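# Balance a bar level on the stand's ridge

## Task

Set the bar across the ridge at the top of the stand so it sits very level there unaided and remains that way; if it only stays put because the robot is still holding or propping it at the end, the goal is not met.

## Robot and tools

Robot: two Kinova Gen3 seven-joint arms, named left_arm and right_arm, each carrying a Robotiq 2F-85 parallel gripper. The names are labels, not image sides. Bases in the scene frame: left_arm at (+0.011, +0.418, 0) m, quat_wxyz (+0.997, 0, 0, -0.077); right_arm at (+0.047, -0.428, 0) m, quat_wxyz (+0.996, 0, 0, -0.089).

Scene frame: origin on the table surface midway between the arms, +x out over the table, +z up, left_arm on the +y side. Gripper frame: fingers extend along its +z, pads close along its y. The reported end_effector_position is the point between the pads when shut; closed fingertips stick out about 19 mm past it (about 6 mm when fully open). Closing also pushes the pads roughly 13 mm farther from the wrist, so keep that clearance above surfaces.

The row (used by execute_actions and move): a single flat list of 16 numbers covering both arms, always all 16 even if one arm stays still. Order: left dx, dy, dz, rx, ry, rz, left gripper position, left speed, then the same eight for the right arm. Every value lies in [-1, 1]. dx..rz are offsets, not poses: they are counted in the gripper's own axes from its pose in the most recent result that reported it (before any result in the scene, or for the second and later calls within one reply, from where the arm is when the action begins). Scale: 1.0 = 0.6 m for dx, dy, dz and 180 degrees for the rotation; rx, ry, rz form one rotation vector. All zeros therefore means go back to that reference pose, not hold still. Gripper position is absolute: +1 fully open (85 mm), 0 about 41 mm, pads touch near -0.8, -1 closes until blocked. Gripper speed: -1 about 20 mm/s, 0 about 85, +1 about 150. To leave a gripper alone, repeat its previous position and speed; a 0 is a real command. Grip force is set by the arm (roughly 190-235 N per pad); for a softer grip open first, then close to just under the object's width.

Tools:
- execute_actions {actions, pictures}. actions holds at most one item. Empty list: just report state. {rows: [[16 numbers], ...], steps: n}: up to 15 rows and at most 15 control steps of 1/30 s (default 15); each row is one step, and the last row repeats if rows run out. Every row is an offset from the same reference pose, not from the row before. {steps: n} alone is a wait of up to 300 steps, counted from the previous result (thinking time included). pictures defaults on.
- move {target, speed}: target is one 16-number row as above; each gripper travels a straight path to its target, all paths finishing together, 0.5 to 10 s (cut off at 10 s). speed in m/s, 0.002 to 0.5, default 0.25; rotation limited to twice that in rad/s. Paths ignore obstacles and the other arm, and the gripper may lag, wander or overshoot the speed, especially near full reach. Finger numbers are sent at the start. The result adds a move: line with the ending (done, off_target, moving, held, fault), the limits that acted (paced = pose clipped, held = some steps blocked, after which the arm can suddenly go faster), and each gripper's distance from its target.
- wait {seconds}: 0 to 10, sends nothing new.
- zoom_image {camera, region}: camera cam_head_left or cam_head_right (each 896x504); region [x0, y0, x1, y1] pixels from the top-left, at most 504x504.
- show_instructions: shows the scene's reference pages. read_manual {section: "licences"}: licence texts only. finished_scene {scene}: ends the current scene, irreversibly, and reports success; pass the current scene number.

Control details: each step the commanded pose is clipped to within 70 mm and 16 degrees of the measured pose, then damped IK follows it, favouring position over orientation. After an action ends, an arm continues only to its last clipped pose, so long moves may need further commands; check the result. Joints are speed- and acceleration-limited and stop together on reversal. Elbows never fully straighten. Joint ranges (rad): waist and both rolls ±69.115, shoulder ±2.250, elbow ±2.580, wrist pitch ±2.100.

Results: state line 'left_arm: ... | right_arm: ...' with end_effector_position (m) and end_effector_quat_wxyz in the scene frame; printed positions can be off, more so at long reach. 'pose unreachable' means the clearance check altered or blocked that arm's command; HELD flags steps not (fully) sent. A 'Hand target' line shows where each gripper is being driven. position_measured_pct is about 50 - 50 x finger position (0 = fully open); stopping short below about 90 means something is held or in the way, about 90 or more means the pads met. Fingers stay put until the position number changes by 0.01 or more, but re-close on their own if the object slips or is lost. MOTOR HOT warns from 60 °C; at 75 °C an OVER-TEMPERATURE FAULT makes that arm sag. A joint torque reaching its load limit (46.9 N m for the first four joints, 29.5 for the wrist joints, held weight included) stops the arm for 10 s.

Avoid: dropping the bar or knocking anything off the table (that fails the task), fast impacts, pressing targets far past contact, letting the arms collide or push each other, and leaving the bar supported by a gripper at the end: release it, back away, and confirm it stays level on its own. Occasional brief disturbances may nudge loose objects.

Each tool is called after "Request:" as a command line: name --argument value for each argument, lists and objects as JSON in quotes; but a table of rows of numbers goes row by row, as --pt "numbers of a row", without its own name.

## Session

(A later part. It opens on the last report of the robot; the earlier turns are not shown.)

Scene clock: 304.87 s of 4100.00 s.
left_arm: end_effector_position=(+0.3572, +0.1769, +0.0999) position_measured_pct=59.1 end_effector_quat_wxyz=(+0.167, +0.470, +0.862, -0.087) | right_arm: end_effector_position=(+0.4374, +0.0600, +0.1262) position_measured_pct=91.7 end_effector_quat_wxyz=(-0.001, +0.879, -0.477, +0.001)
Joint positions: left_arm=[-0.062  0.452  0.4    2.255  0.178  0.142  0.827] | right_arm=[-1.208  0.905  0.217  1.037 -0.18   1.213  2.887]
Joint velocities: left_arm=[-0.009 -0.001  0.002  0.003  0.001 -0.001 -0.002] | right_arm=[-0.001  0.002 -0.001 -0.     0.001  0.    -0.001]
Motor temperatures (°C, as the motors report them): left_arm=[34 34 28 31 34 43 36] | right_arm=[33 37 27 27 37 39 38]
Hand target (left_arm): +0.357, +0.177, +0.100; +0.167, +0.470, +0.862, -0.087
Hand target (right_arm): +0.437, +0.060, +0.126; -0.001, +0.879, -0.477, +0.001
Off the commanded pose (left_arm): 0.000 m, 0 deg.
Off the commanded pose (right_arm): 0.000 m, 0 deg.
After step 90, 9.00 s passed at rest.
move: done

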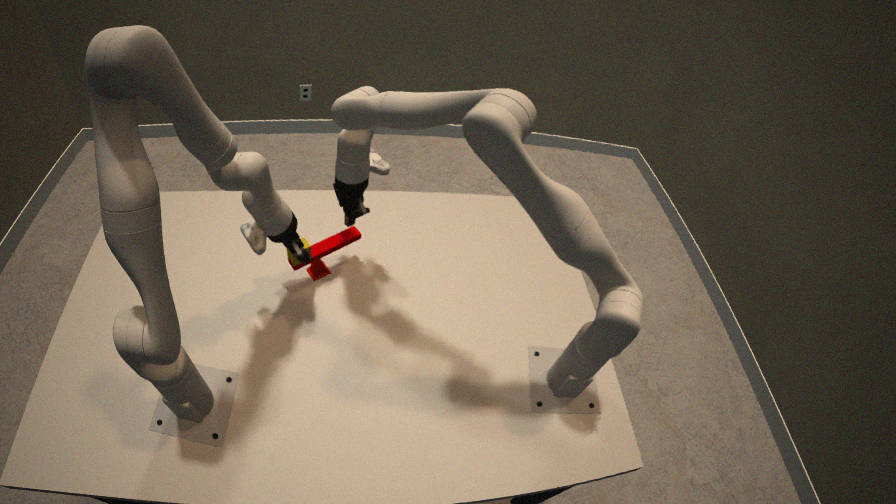

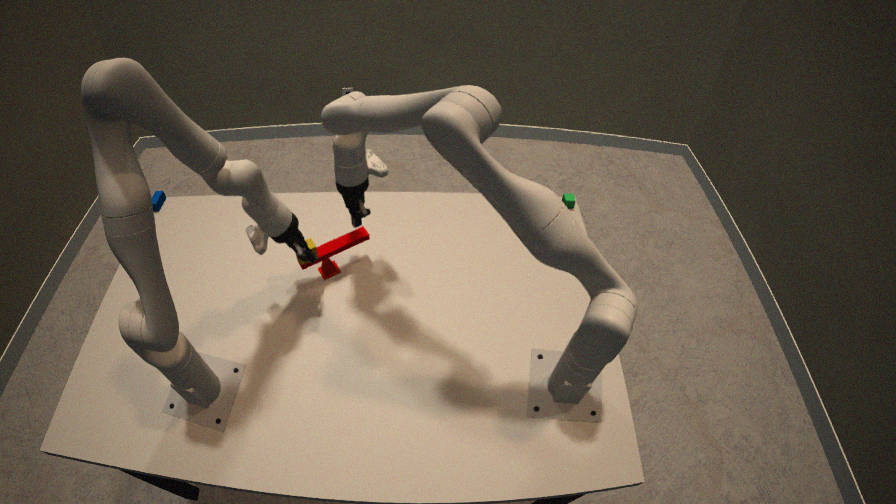

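Request:
move --target '[0.0027,0,0.007,0,0,0,-1,-0.3, 0,0,0.042,0,0,0,-1,0]' --speed 0.02

Request:
zoom_image --camera "cam_head_right" --region '[285, 210, 385, 290]'

Scene clock: 314.43 s of 4100.00 s.
left_arm: end_effector_position=(+0.3572, +0.1769, +0.0954) position_measured_pct=59.1 end_effector_quat_wxyz=(+0.167, +0.470, +0.862, -0.087) | right_arm: end_effector_position=(+0.4376, +0.0601, +0.1011) position_measured_pct=91.7 end_effector_quat_wxyz=(-0.001, +0.879, -0.477, +0.001)
Joint positions: left_arm=[-0.06   0.465  0.398  2.259  0.176  0.125  0.825] | right_arm=[-1.208  0.932  0.212  1.067 -0.184  1.157  2.891]
Joint velocities: left_arm=[ 0.001 -0.    -0.    -0.001  0.    -0.001 -0.001] | right_arm=[ 0.001  0.001  0.     0.001  0.    -0.002  0.   ]
Motor temperatures (°C, as the motors report them): left_arm=[34 34 28 31 34 43 36] | right_arm=[33 37 27 27 37 39 38]
Hand target (left_arm): +0.357, +0.177, +0.095; +0.167, +0.470, +0.862, -0.087
Hand target (right_arm): +0.438, +0.060, +0.101; -0.001, +0.879, -0.477, +0.001
Off the commanded pose (left_arm): 0.000 m, 0 deg.
Off the commanded pose (right_arm): 0.000 m, 0 deg.
After step 90, 5.10 s passed at rest.
move: done

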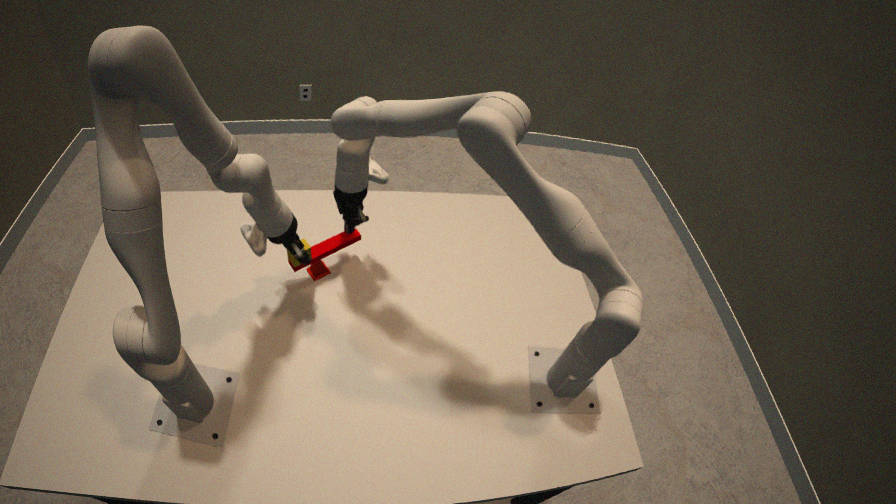

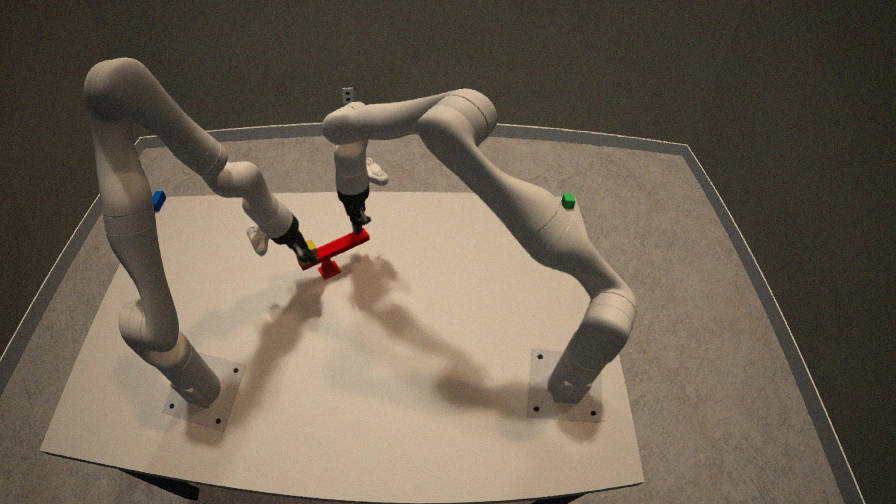

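Region (285, 210, 385, 290) of cam_head_right's 896x504 image, scaled by 5.040, with more detail than that image has; it fills the top 403 rows of this view, and the rest is white.

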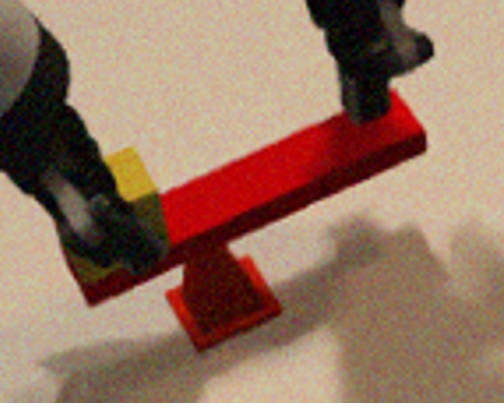

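No contact yet; go 0.8 mm more.

Request:
move --target '[0.0005,0,0.0012,0,0,0,-1,-0.3, 0,0,0.002,0,0,0,-1,0]' --speed 0.003

Scene clock: 317.03 s of 4100.00 s.
left_arm: end_effector_position=(+0.3572, +0.1770, +0.0946) position_measured_pct=59.1 end_effector_quat_wxyz=(+0.167, +0.470, +0.862, -0.087) | right_arm: end_effector_position=(+0.4376, +0.0601, +0.0999) position_measured_pct=91.7 end_effector_quat_wxyz=(-0.001, +0.879, -0.477, +0.001)
Joint positions: left_arm=[-0.059  0.467  0.398  2.26   0.176  0.122  0.825] | right_arm=[-1.208  0.933  0.212  1.069 -0.184  1.154  2.891]
Joint velocities: left_arm=[ 0.    -0.    -0.001  0.001  0.     0.001 -0.   ] | right_arm=[ 0.001  0.001  0.     0.     0.     0.001 -0.   ]
Motor temperatures (°C, as the motors report them): left_arm=[34 34 28 31 34 43 36] | right_arm=[33 37 27 27 37 39 38]
Hand target (left_arm): +0.357, +0.177, +0.095; +0.167, +0.470, +0.862, -0.087
Hand target (right_arm): +0.438, +0.060, +0.100; -0.001, +0.879, -0.477, +0.001
Off the commanded pose (left_arm): 0.000 m, 0 deg.
Off the commanded pose (right_arm): 0.000 m, 0 deg.
move: done

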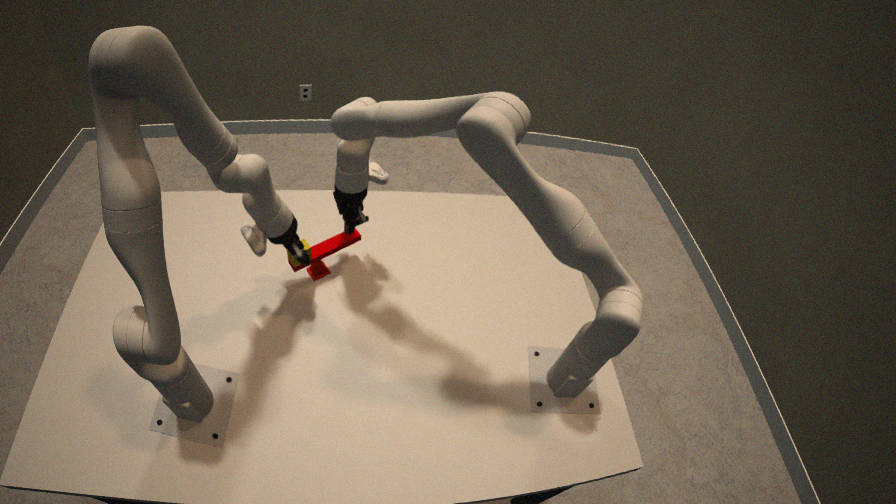

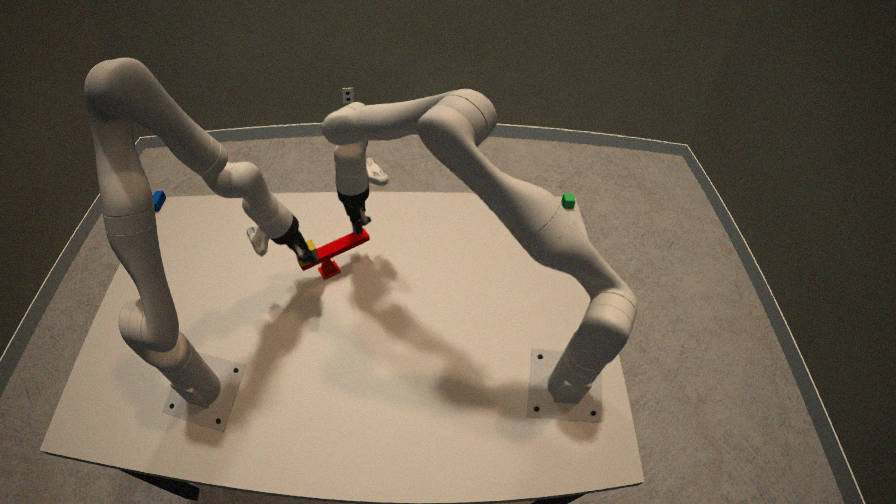

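Request:
move --target '[0.0005,0,0.0012,0,0,0,-1,-0.3, 0,0,0,0,0,0,-1,0]' --speed 0.003

Scene clock: 320.67 s of 4100.00 s.
left_arm: end_effector_position=(+0.3572, +0.1770, +0.0939) position_measured_pct=59.1 end_effector_quat_wxyz=(+0.167, +0.470, +0.862, -0.087) | right_arm: end_effector_position=(+0.4376, +0.0601, +0.0999) position_measured_pct=91.7 end_effector_quat_wxyz=(-0.001, +0.879, -0.477, +0.001)
Joint positions: left_arm=[-0.059  0.469  0.398  2.26   0.176  0.119  0.825] | right_arm=[-1.208  0.933  0.212  1.069 -0.184  1.154  2.891]
Joint velocities: left_arm=[-0.    -0.001  0.    -0.001  0.    -0.001  0.   ] | right_arm=[ 0.    -0.     0.    -0.    -0.     0.002  0.001]
Motor temperatures (°C, as the motors report them): left_arm=[34 34 28 31 34 43 36] | right_arm=[33 37 27 27 37 39 38]
Hand target (left_arm): +0.357, +0.177, +0.094; +0.167, +0.470, +0.862, -0.087
Hand target (right_arm): +0.438, +0.060, +0.100; -0.001, +0.879, -0.477, +0.001
Off the commanded pose (left_arm): 0.000 m, 0 deg.
Off the commanded pose (right_arm): 0.000 m, 0 deg.
move: done

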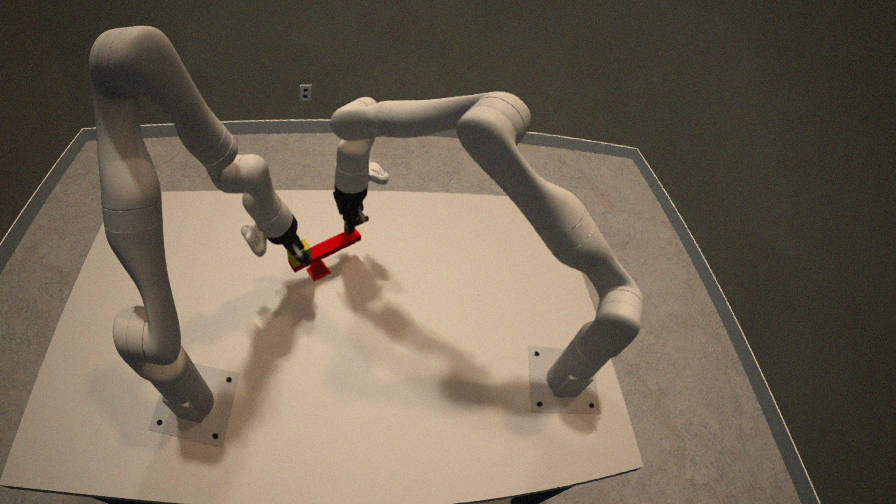

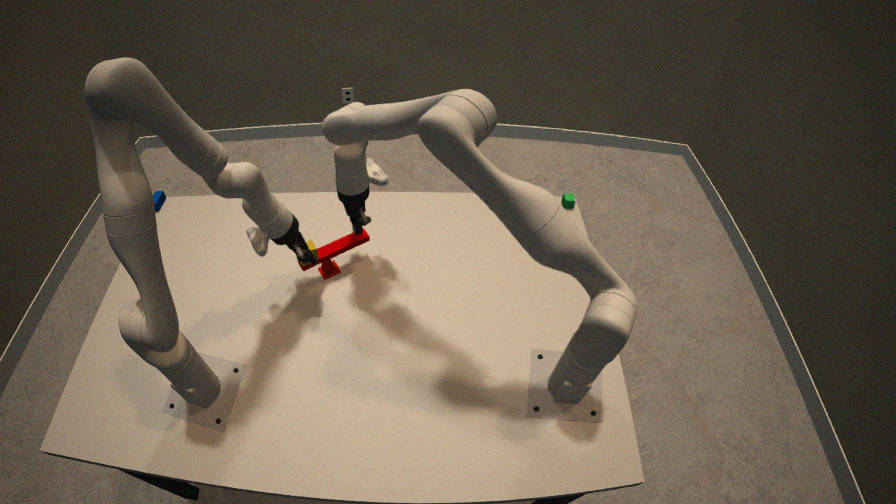

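Request:
move --target '[0.0005,0,0.0012,0,0,0,-1,-0.3, 0,0,0,0,0,0,-1,0]' --speed 0.003

Request:
zoom_image --camera "cam_head_right" --region '[285, 210, 385, 290]'

Scene clock: 325.07 s of 4100.00 s.
left_arm: end_effector_position=(+0.3575, +0.1768, +0.0936) position_measured_pct=59.1 end_effector_quat_wxyz=(+0.168, +0.471, +0.862, -0.087) | right_arm: end_effector_position=(+0.4376, +0.0601, +0.0999) position_measured_pct=91.7 end_effector_quat_wxyz=(-0.001, +0.879, -0.477, +0.001)
Joint positions: left_arm=[-0.058  0.47   0.398  2.261  0.176  0.116  0.825] | right_arm=[-1.208  0.933  0.212  1.069 -0.184  1.154  2.891]
Joint velocities: left_arm=[ 0.     0.001 -0.001 -0.001  0.    -0.001 -0.   ] | right_arm=[-0.     0.001  0.     0.    -0.     0.     0.   ]
Motor temperatures (°C, as the motors report them): left_arm=[34 34 28 31 34 43 36] | right_arm=[33 37 27 27 37 39 38]
Hand target (left_arm): +0.357, +0.177, +0.093; +0.167, +0.470, +0.862, -0.087
Hand target (right_arm): +0.438, +0.060, +0.100; -0.001, +0.879, -0.477, +0.001
Off the commanded pose (left_arm): 0.001 m, 0 deg.
Off the commanded pose (right_arm): 0.000 m, 0 deg.
After step 90, 0.70 s passed at rest.
move: done

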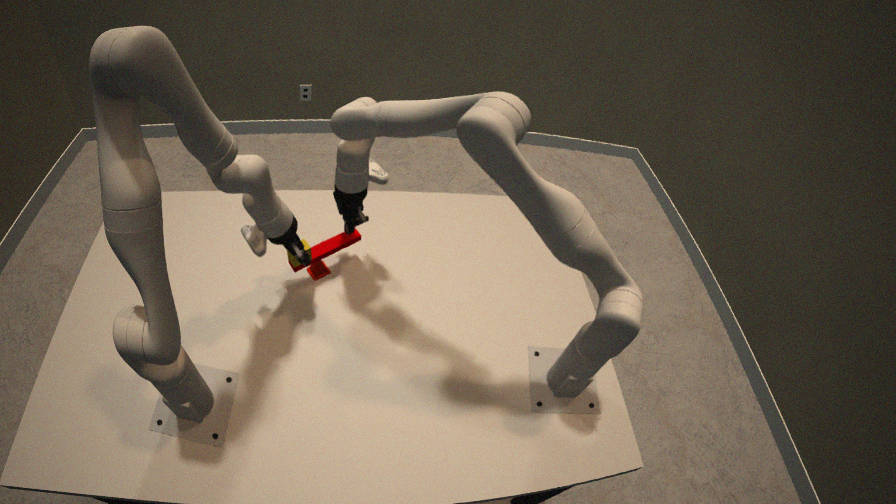

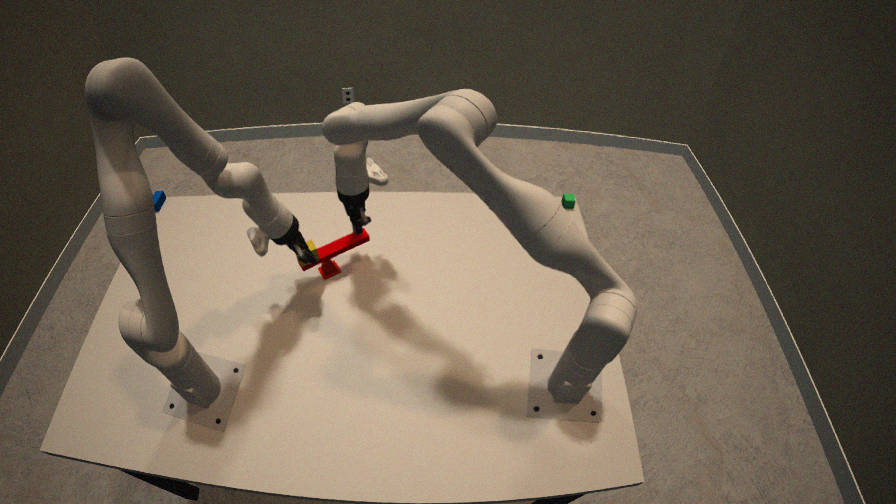

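Region (285, 210, 385, 290) of cam_head_right's 896x504 image, scaled by 5.040, with more detail than that image has; it fills the top 403 rows of this view, and the rest is white.

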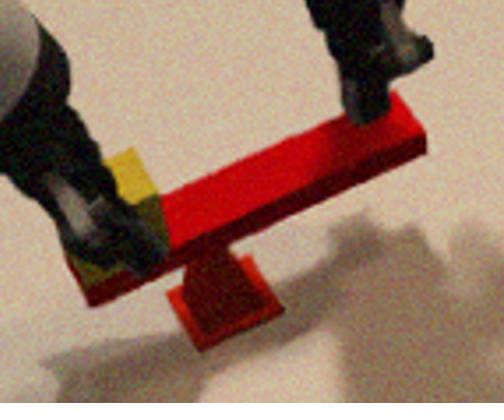

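Request:
execute_actions --actions '[{"rows":[[0,0,-0.0003,0,0,0,-1,-1, 0,0,0,0,0,0,-1,0],[0,0,-0.0003,0,0,0,-1,-1, 0,0,0,0,0,0,-1,0],[0,0,-0.0003,0,0,0,-1,-1, 0,0,0,0,0,0,-1,0],[0,0,-0.0003,0,0,0,0.2,-0.7, 0,0,0,0,0,0,-1,0]],"steps":15}]' --pictures false

Request:
move --target '[0,0,0,0,0.12,0,0.2,-0.7, 0,0,0.003,0,0,0,-1,0]' --speed 0.08

Request:
zoom_image --camera "cam_head_right" --region '[285, 210, 385, 290]'

Scene clock: 334.03 s of 4100.00 s.
left_arm: end_effector_position=(+0.3575, +0.1768, +0.0937) position_measured_pct=46.0 end_effector_quat_wxyz=(+0.168, +0.471, +0.862, -0.087) | right_arm: end_effector_position=(+0.4376, +0.0601, +0.0999) position_measured_pct=91.7 end_effector_quat_wxyz=(-0.001, +0.879, -0.477, +0.001)
Joint positions: left_arm=[-0.059  0.47   0.398  2.261  0.176  0.117  0.825] | right_arm=[-1.208  0.933  0.212  1.069 -0.184  1.154  2.891]
Joint velocities: left_arm=[-0.     0.001 -0.    -0.001 -0.    -0.    -0.   ] | right_arm=[-0.     0.     0.     0.     0.     0.001  0.   ]
Motor temperatures (°C, as the motors report them): left_arm=[34 34 28 31 34 43 36] | right_arm=[33 37 27 27 37 39 38]
Hand target (left_arm): +0.357, +0.177, +0.094; +0.168, +0.471, +0.862, -0.087
Hand target (right_arm): +0.438, +0.060, +0.100; -0.001, +0.879, -0.477, +0.001
Off the commanded pose (left_arm): 0.000 m, 0 deg.
Off the commanded pose (right_arm): 0.000 m, 0 deg.
Steps of this call (steps 1 to 90: nothing new was sent; then 5.47 s passed at rest; steps 91 to 105: all 15 steps of this action). Readings (end_effector_position | what the end effector reports):
91: left_arm (+0.3575, +0.1768, +0.0937) | right_arm (+0.4376, +0.0601, +0.0999) | left_arm position_measured_pct=59.1 | right_arm position_measured_pct=91.7
92: left_arm (+0.3575, +0.1768, +0.0938) | right_arm (+0.4376, +0.0601, +0.0999) | left_arm position_measured_pct=59.1 | right_arm position_measured_pct=91.7
94: left_arm (+0.3574, +0.1769, +0.0937) | right_arm (+0.4376, +0.0601, +0.0999) | left_arm position_measured_pct=59.1 | right_arm position_measured_pct=91.7
98: left_arm (+0.3576, +0.1768, +0.0938) | right_arm (+0.4376, +0.0601, +0.0999) | left_arm position_measured_pct=55.6 | right_arm position_measured_pct=91.7
105: the state above

Scene clock: 337.07 s of 4100.00 s.
left_arm: end_effector_position=(+0.3574, +0.1765, +0.0938) position_measured_pct=40.1 end_effector_quat_wxyz=(+0.004, +0.479, +0.878, +0.003) | right_arm: end_effector_position=(+0.4376, +0.0601, +0.0981) position_measured_pct=91.7 end_effector_quat_wxyz=(-0.001, +0.879, -0.477, +0.001)
Joint positions: left_arm=[ 0.388  0.541  0.017  1.901 -0.023  0.691  1.146] | right_arm=[-1.208  0.935  0.211  1.07  -0.185  1.15   2.892]
Joint velocities: left_arm=[ 0.004  0.005  0.002 -0.006 -0.003  0.006  0.004] | right_arm=[ 0.     0.     0.    -0.     0.    -0.002  0.   ]
Motor temperatures (°C, as the motors report them): left_arm=[34 34 28 31 34 43 36] | right_arm=[33 37 27 27 37 39 38]
Hand target (left_arm): +0.357, +0.176, +0.094; +0.004, +0.479, +0.878, +0.003
Hand target (right_arm): +0.438, +0.060, +0.098; -0.001, +0.879, -0.477, +0.001
Off the commanded pose (left_arm): 0.000 m, 0 deg.
Off the commanded pose (right_arm): 0.000 m, 0 deg.
move: done

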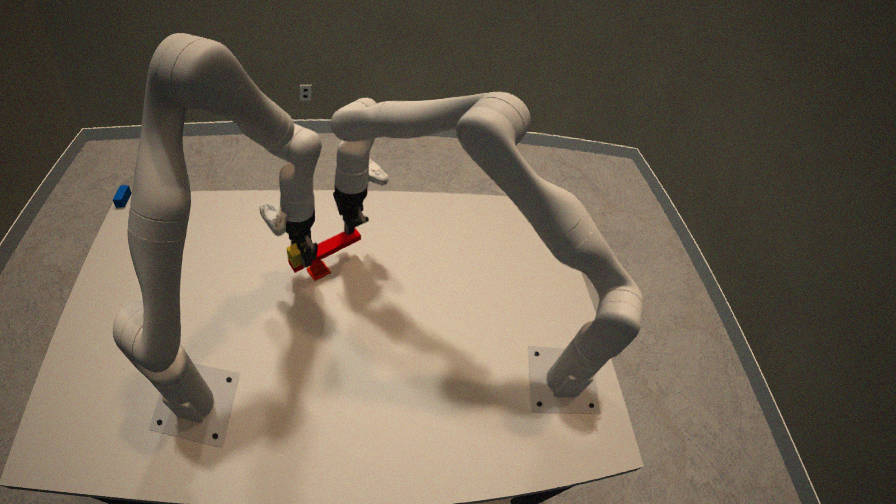

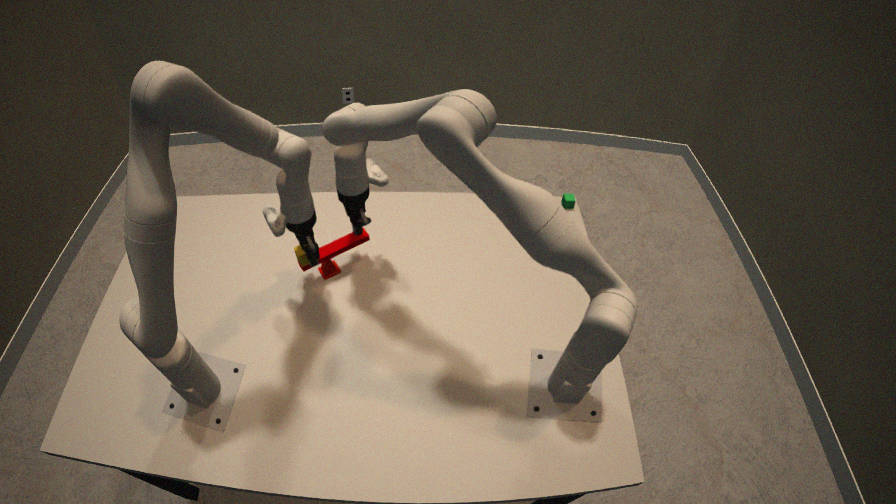

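Region (285, 210, 385, 290) of cam_head_right's 896x504 image, scaled by 5.040, with more detail than that image has; it fills the top 403 rows of this view, and the rest is white.

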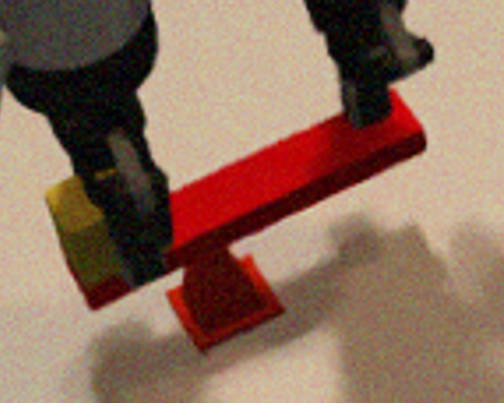

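Request:
execute_actions --actions '[{"rows":[[0,0,0,0,0,0,-1,-0.5, 0,0,0,0,0,0,-1,0]],"steps":15}]' --pictures false

Request:
move --target '[0,0,-0.003,0,0,0,-1,-0.5, 0,0,-0.009,0,0,0,-1,0]' --speed 0.012

Request:
move --target '[-0.006,0,0,0,0,0,-1,-0.5, 0,0,0,0,0,0,-1,0]' --speed 0.01

Request:
move --target '[0,0,0.003,0,0,0,-1,-0.5, 0,0,0,0,0,0,-1,0]' --speed 0.004

Request:
zoom_image --camera "cam_head_right" --region '[285, 210, 385, 290]'

Scene clock: 348.33 s of 4100.00 s.
left_arm: end_effector_position=(+0.3574, +0.1765, +0.0940) position_measured_pct=58.7 end_effector_quat_wxyz=(+0.004, +0.479, +0.878, +0.003) | right_arm: end_effector_position=(+0.4376, +0.0602, +0.0982) position_measured_pct=91.7 end_effector_quat_wxyz=(-0.001, +0.879, -0.477, +0.001)
Joint positions: left_arm=[ 0.388  0.541  0.017  1.901 -0.023  0.692  1.146] | right_arm=[-1.208  0.935  0.211  1.07  -0.185  1.15   2.892]
Joint velocities: left_arm=[-0.001 -0.003 -0.001 -0.     0.    -0.    -0.   ] | right_arm=[-0.     0.001  0.    -0.001  0.     0.001 -0.   ]
Motor temperatures (°C, as the motors report them): left_arm=[34 34 28 31 34 43 36] | right_arm=[33 38 27 27 37 39 38]
Hand target (left_arm): +0.357, +0.177, +0.094; +0.004, +0.479, +0.878, +0.003
Hand target (right_arm): +0.438, +0.060, +0.098; -0.001, +0.879, -0.477, +0.001
Off the commanded pose (left_arm): 0.000 m, 0 deg.
Off the commanded pose (right_arm): 0.000 m, 0 deg.
Steps of this call (steps 1 to 90: nothing new was sent; then 7.77 s passed at rest; steps 91 to 105: all 15 steps of this action). Readings (end_effector_position | what the end effector reports):
91: left_arm (+0.3573, +0.1763, +0.0937) | right_arm (+0.4376, +0.0601, +0.0981) | left_arm position_measured_pct=40.1 | right_arm position_measured_pct=91.7
92: left_arm (+0.3573, +0.1764, +0.0938) | right_arm (+0.4376, +0.0601, +0.0982) | left_arm position_measured_pct=40.5 | right_arm position_measured_pct=91.7
94: left_arm (+0.3574, +0.1765, +0.0938) | right_arm (+0.4376, +0.0601, +0.0982) | left_arm position_measured_pct=42.9 | right_arm position_measured_pct=91.7
98: left_arm (+0.3574, +0.1765, +0.0938) | right_arm (+0.4376, +0.0601, +0.0982) | left_arm position_measured_pct=49.6 | right_arm position_measured_pct=91.7
105: the state above

Scene clock: 349.27 s of 4100.00 s.
left_arm: end_effector_position=(+0.3574, +0.1765, +0.0958) position_measured_pct=59.1 end_effector_quat_wxyz=(+0.004, +0.479, +0.878, +0.003) | right_arm: end_effector_position=(+0.4376, +0.0601, +0.1036) position_measured_pct=91.7 end_effector_quat_wxyz=(-0.001, +0.879, -0.477, +0.001)
Joint positions: left_arm=[ 0.388  0.537  0.017  1.899 -0.023  0.697  1.146] | right_arm=[-1.208  0.929  0.212  1.065 -0.184  1.162  2.891]
Joint velocities: left_arm=[ 0.  0.  0. -0.  0. -0.  0.] | right_arm=[ 0.    -0.002  0.     0.    -0.    -0.001 -0.   ]
Motor temperatures (°C, as the motors report them): left_arm=[34 34 28 31 34 43 36] | right_arm=[33 38 27 27 37 39 38]
Hand target (left_arm): +0.357, +0.177, +0.096; +0.005, +0.479, +0.878, +0.003
Hand target (right_arm): +0.438, +0.060, +0.104; -0.001, +0.879, -0.477, +0.001
Off the commanded pose (left_arm): 0.000 m, 0 deg.
Off the commanded pose (right_arm): 0.000 m, 0 deg.
move: done

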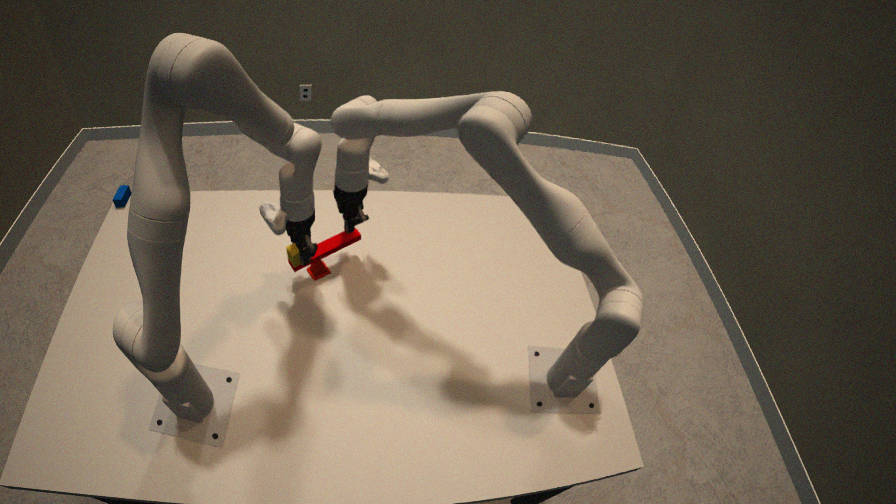

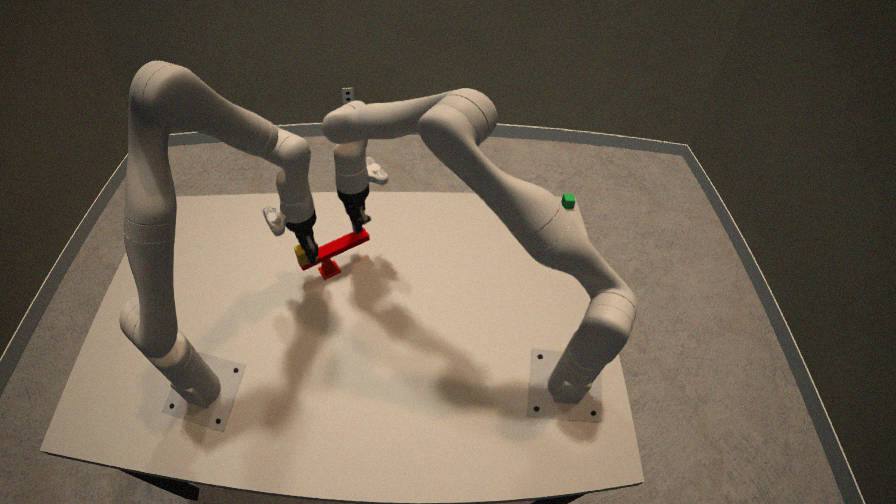

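Scene clock: 349.97 s of 4100.00 s.
left_arm: end_effector_position=(+0.3593, +0.1735, +0.0959) position_measured_pct=59.1 end_effector_quat_wxyz=(+0.005, +0.479, +0.878, +0.003) | right_arm: end_effector_position=(+0.4376, +0.0601, +0.1036) position_measured_pct=91.7 end_effector_quat_wxyz=(-0.001, +0.879, -0.477, +0.001)
Joint positions: left_arm=[ 0.391  0.542  0.018  1.888 -0.023  0.703  1.15 ] | right_arm=[-1.208  0.929  0.212  1.065 -0.184  1.162  2.891]
Joint velocities: left_arm=[ 0.001  0.002  0.001 -0.001 -0.001 -0.001  0.001] | right_arm=[ 0.001 -0.    -0.    -0.     0.    -0.001  0.001]
Motor temperatures (°C, as the motors report them): left_arm=[34 34 28 31 34 43 36] | right_arm=[33 38 27 27 37 39 38]
Hand target (left_arm): +0.359, +0.173, +0.096; +0.004, +0.479, +0.878, +0.003
Hand target (right_arm): +0.438, +0.060, +0.104; -0.001, +0.879, -0.477, +0.001
Off the commanded pose (left_arm): 0.000 m, 0 deg.
Off the commanded pose (right_arm): 0.000 m, 0 deg.
move: done

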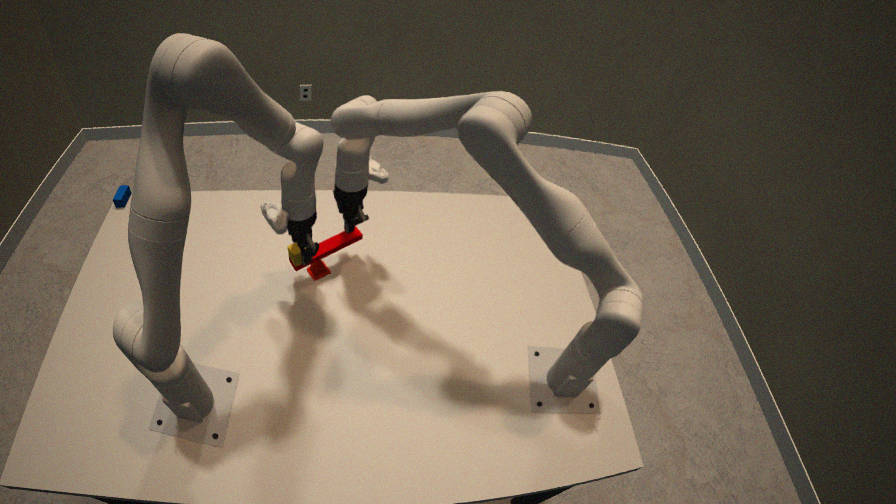

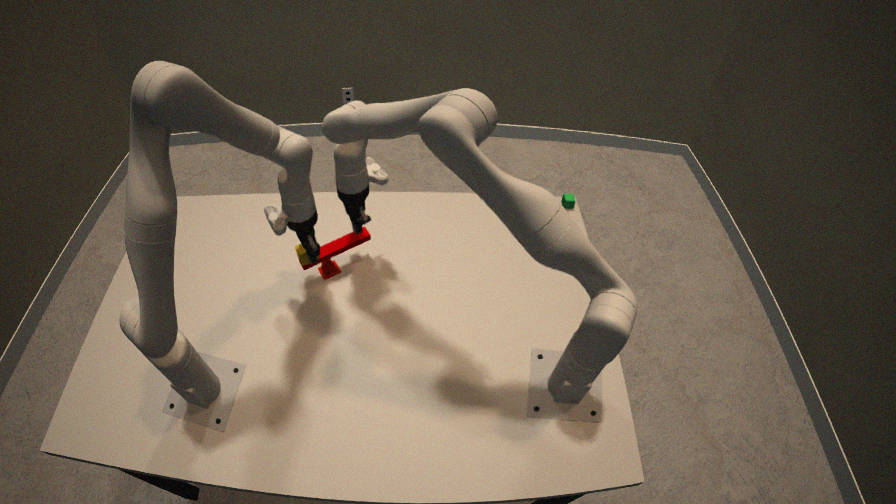

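Scene clock: 350.67 s of 4100.00 s.
left_arm: end_effector_position=(+0.3593, +0.1735, +0.0942) position_measured_pct=59.1 end_effector_quat_wxyz=(+0.005, +0.479, +0.878, +0.003) | right_arm: end_effector_position=(+0.4376, +0.0601, +0.1036) position_measured_pct=91.7 end_effector_quat_wxyz=(-0.001, +0.879, -0.477, +0.001)
Joint positions: left_arm=[ 0.391  0.546  0.017  1.89  -0.023  0.698  1.15 ] | right_arm=[-1.208  0.929  0.212  1.065 -0.184  1.162  2.891]
Joint velocities: left_arm=[-0.     0.002  0.     0.     0.001 -0.002 -0.   ] | right_arm=[-0.001 -0.001 -0.    -0.     0.     0.002 -0.   ]
Motor temperatures (°C, as the motors report them): left_arm=[34 34 28 31 34 43 36] | right_arm=[33 38 27 27 37 39 38]
Hand target (left_arm): +0.359, +0.173, +0.094; +0.005, +0.479, +0.878, +0.003
Hand target (right_arm): +0.438, +0.060, +0.104; -0.001, +0.879, -0.477, +0.001
Off the commanded pose (left_arm): 0.000 m, 0 deg.
Off the commanded pose (right_arm): 0.000 m, 0 deg.
move: done

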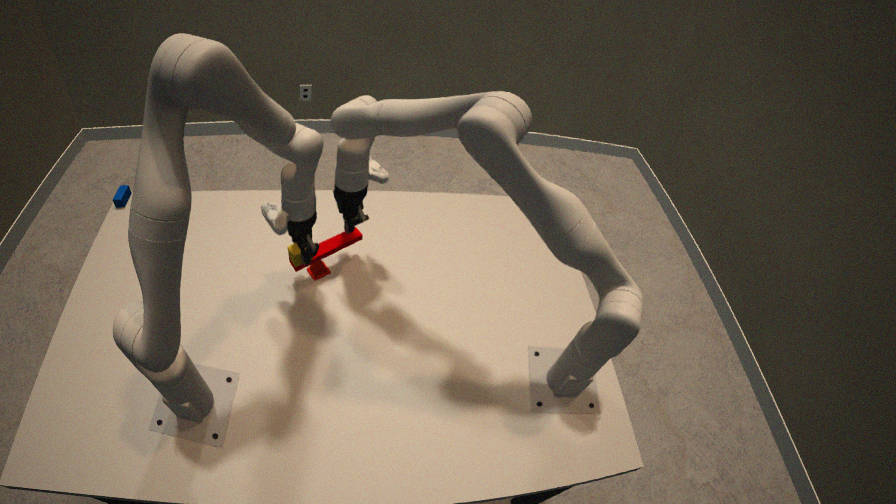

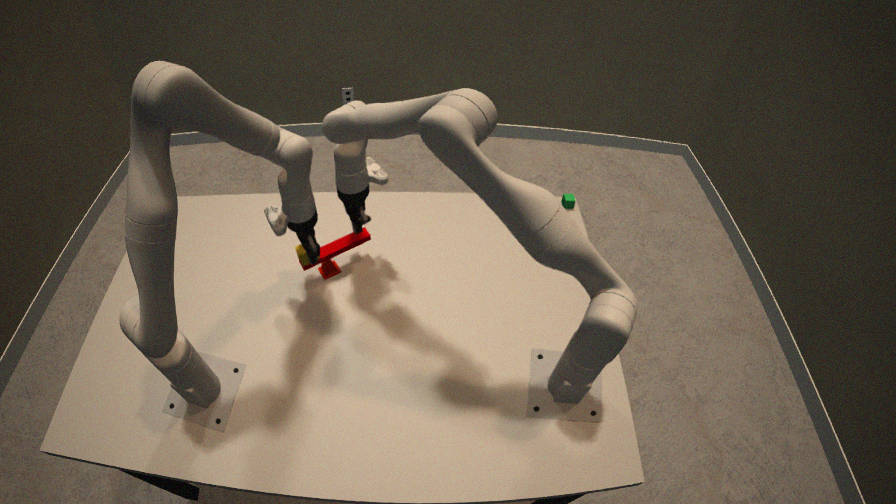

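Region (285, 210, 385, 290) of cam_head_right's 896x504 image, scaled by 5.040, with more detail than that image has; it fills the top 403 rows of this view, and the rest is white.

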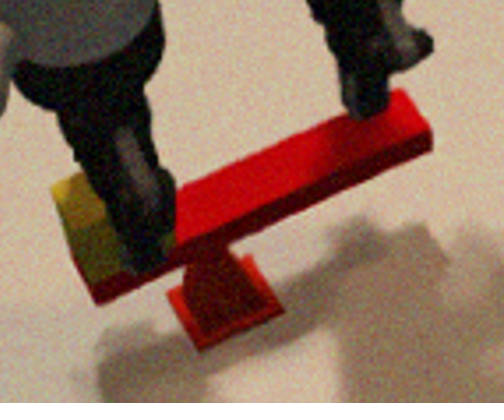

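Right edge ≈432, between the two references. Release.

Request:
execute_actions --actions '[{"rows":[[0,0,0.0003,0,0,0,-0.05,-1, 0,0,0,0,0,0,-1,0]],"steps":15}]' --pictures false

Request:
wait --seconds 0.7

Request:
zoom_image --camera "cam_head_right" --region '[285, 210, 385, 290]'

Scene clock: 356.03 s of 4100.00 s.
left_arm: end_effector_position=(+0.3593, +0.1735, +0.0940) position_measured_pct=52.8 end_effector_quat_wxyz=(+0.005, +0.479, +0.878, +0.003) | right_arm: end_effector_position=(+0.4376, +0.0602, +0.1036) position_measured_pct=91.7 end_effector_quat_wxyz=(-0.001, +0.879, -0.477, +0.001)
Joint positions: left_arm=[ 0.391  0.546  0.017  1.89  -0.023  0.697  1.15 ] | right_arm=[-1.208  0.929  0.212  1.065 -0.184  1.162  2.891]
Joint velocities: left_arm=[ 0.     0.    -0.001 -0.001  0.001 -0.001 -0.   ] | right_arm=[ 0.    -0.    -0.     0.     0.    -0.002 -0.   ]
Motor temperatures (°C, as the motors report them): left_arm=[34 34 28 31 34 43 36] | right_arm=[33 38 27 27 37 39 38]
Hand target (left_arm): +0.359, +0.174, +0.094; +0.005, +0.479, +0.878, +0.003
Hand target (right_arm): +0.438, +0.060, +0.104; -0.001, +0.879, -0.477, +0.001
Off the commanded pose (left_arm): 0.000 m, 0 deg.
Off the commanded pose (right_arm): 0.000 m, 0 deg.
Steps of this call (steps 1 to 90: nothing new was sent; then 1.87 s passed at rest; steps 91 to 105: all 15 steps of this action). Readings (end_effector_position | what the end effector reports):
91: left_arm (+0.3593, +0.1735, +0.0941) | right_arm (+0.4376, +0.0601, +0.1036) | left_arm position_measured_pct=59.1 | right_arm position_measured_pct=91.7
92: left_arm (+0.3593, +0.1735, +0.0941) | right_arm (+0.4376, +0.0601, +0.1036) | left_arm position_measured_pct=59.1 | right_arm position_measured_pct=91.7
94: left_arm (+0.3592, +0.1736, +0.0939) | right_arm (+0.4376, +0.0602, +0.1036) | left_arm position_measured_pct=57.5 | right_arm position_measured_pct=91.7
98: left_arm (+0.3593, +0.1735, +0.0940) | right_arm (+0.4376, +0.0602, +0.1036) | left_arm position_measured_pct=55.2 | right_arm position_measured_pct=91.7
105: the state above

Scene clock: 356.73 s of 4100.00 s.
left_arm: end_effector_position=(+0.3593, +0.1735, +0.0940) position_measured_pct=52.4 end_effector_quat_wxyz=(+0.005, +0.479, +0.878, +0.003) | right_arm: end_effector_position=(+0.4376, +0.0602, +0.1036) position_measured_pct=91.7 end_effector_quat_wxyz=(-0.001, +0.879, -0.477, +0.001)
Joint positions: left_arm=[ 0.391  0.546  0.017  1.89  -0.023  0.697  1.15 ] | right_arm=[-1.208  0.929  0.212  1.065 -0.184  1.162  2.891]
Joint velocities: left_arm=[ 0.001 -0.     0.    -0.    -0.    -0.002 -0.001] | right_arm=[ 0.     0.001 -0.    -0.     0.     0.002  0.001]
Motor temperatures (°C, as the motors report them): left_arm=[34 34 28 31 34 43 36] | right_arm=[33 38 27 27 37 39 38]
Hand target (left_arm): +0.359, +0.174, +0.094; +0.005, +0.479, +0.878, +0.003
Hand target (right_arm): +0.438, +0.060, +0.104; -0.001, +0.879, -0.477, +0.001
Off the commanded pose (left_arm): 0.000 m, 0 deg.
Off the commanded pose (right_arm): 0.000 m, 0 deg.
Steps of this call (steps 1 to 21: nothing new was sent). Readings (end_effector_position | what the end effector reports):
1: left_arm (+0.3593, +0.1735, +0.0940) | right_arm (+0.4376, +0.0602, +0.1036) | left_arm position_measured_pct=52.8 | right_arm position_measured_pct=91.7
2: left_arm (+0.3593, +0.1735, +0.0940) | right_arm (+0.4376, +0.0602, +0.1036) | left_arm position_measured_pct=52.4 | right_arm position_measured_pct=91.7
4: left_arm (+0.3593, +0.1735, +0.0940) | right_arm (+0.4376, +0.0602, +0.1036) | left_arm position_measured_pct=52.4 | right_arm position_measured_pct=91.7
8: left_arm (+0.3593, +0.1735, +0.0940) | right_arm (+0.4376, +0.0602, +0.1036) | left_arm position_measured_pct=52.4 | right_arm position_measured_pct=91.7
21: the state above

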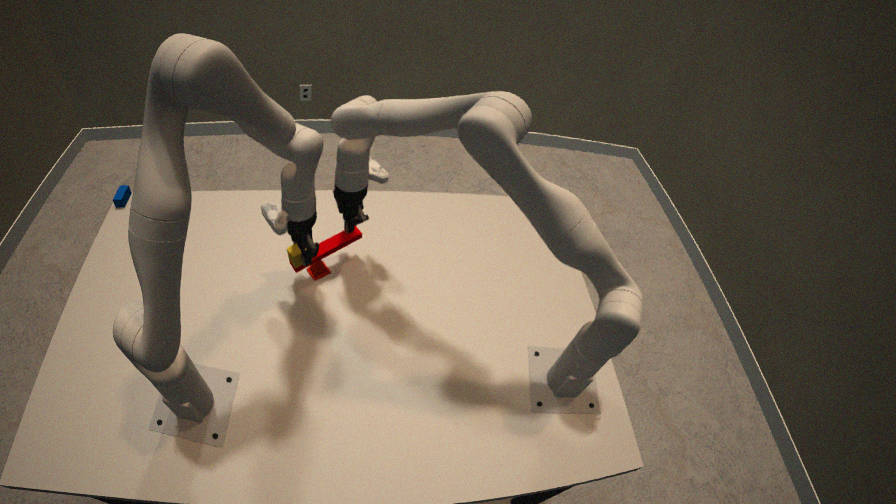

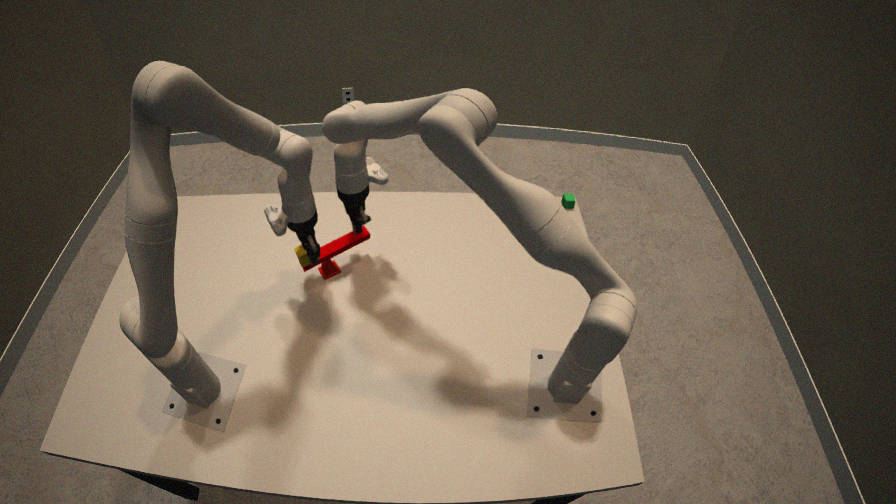

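Region (285, 210, 385, 290) of cam_head_right's 896x504 image, scaled by 5.040, with more detail than that image has; it fills the top 403 rows of this view, and the rest is white.

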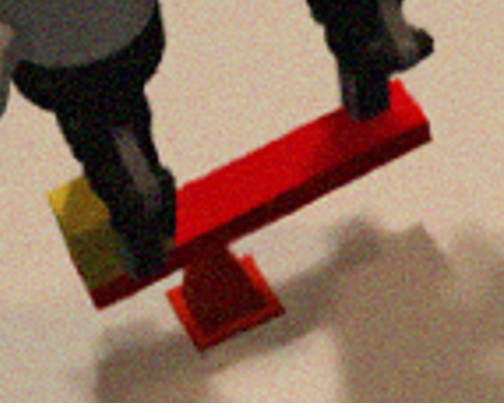

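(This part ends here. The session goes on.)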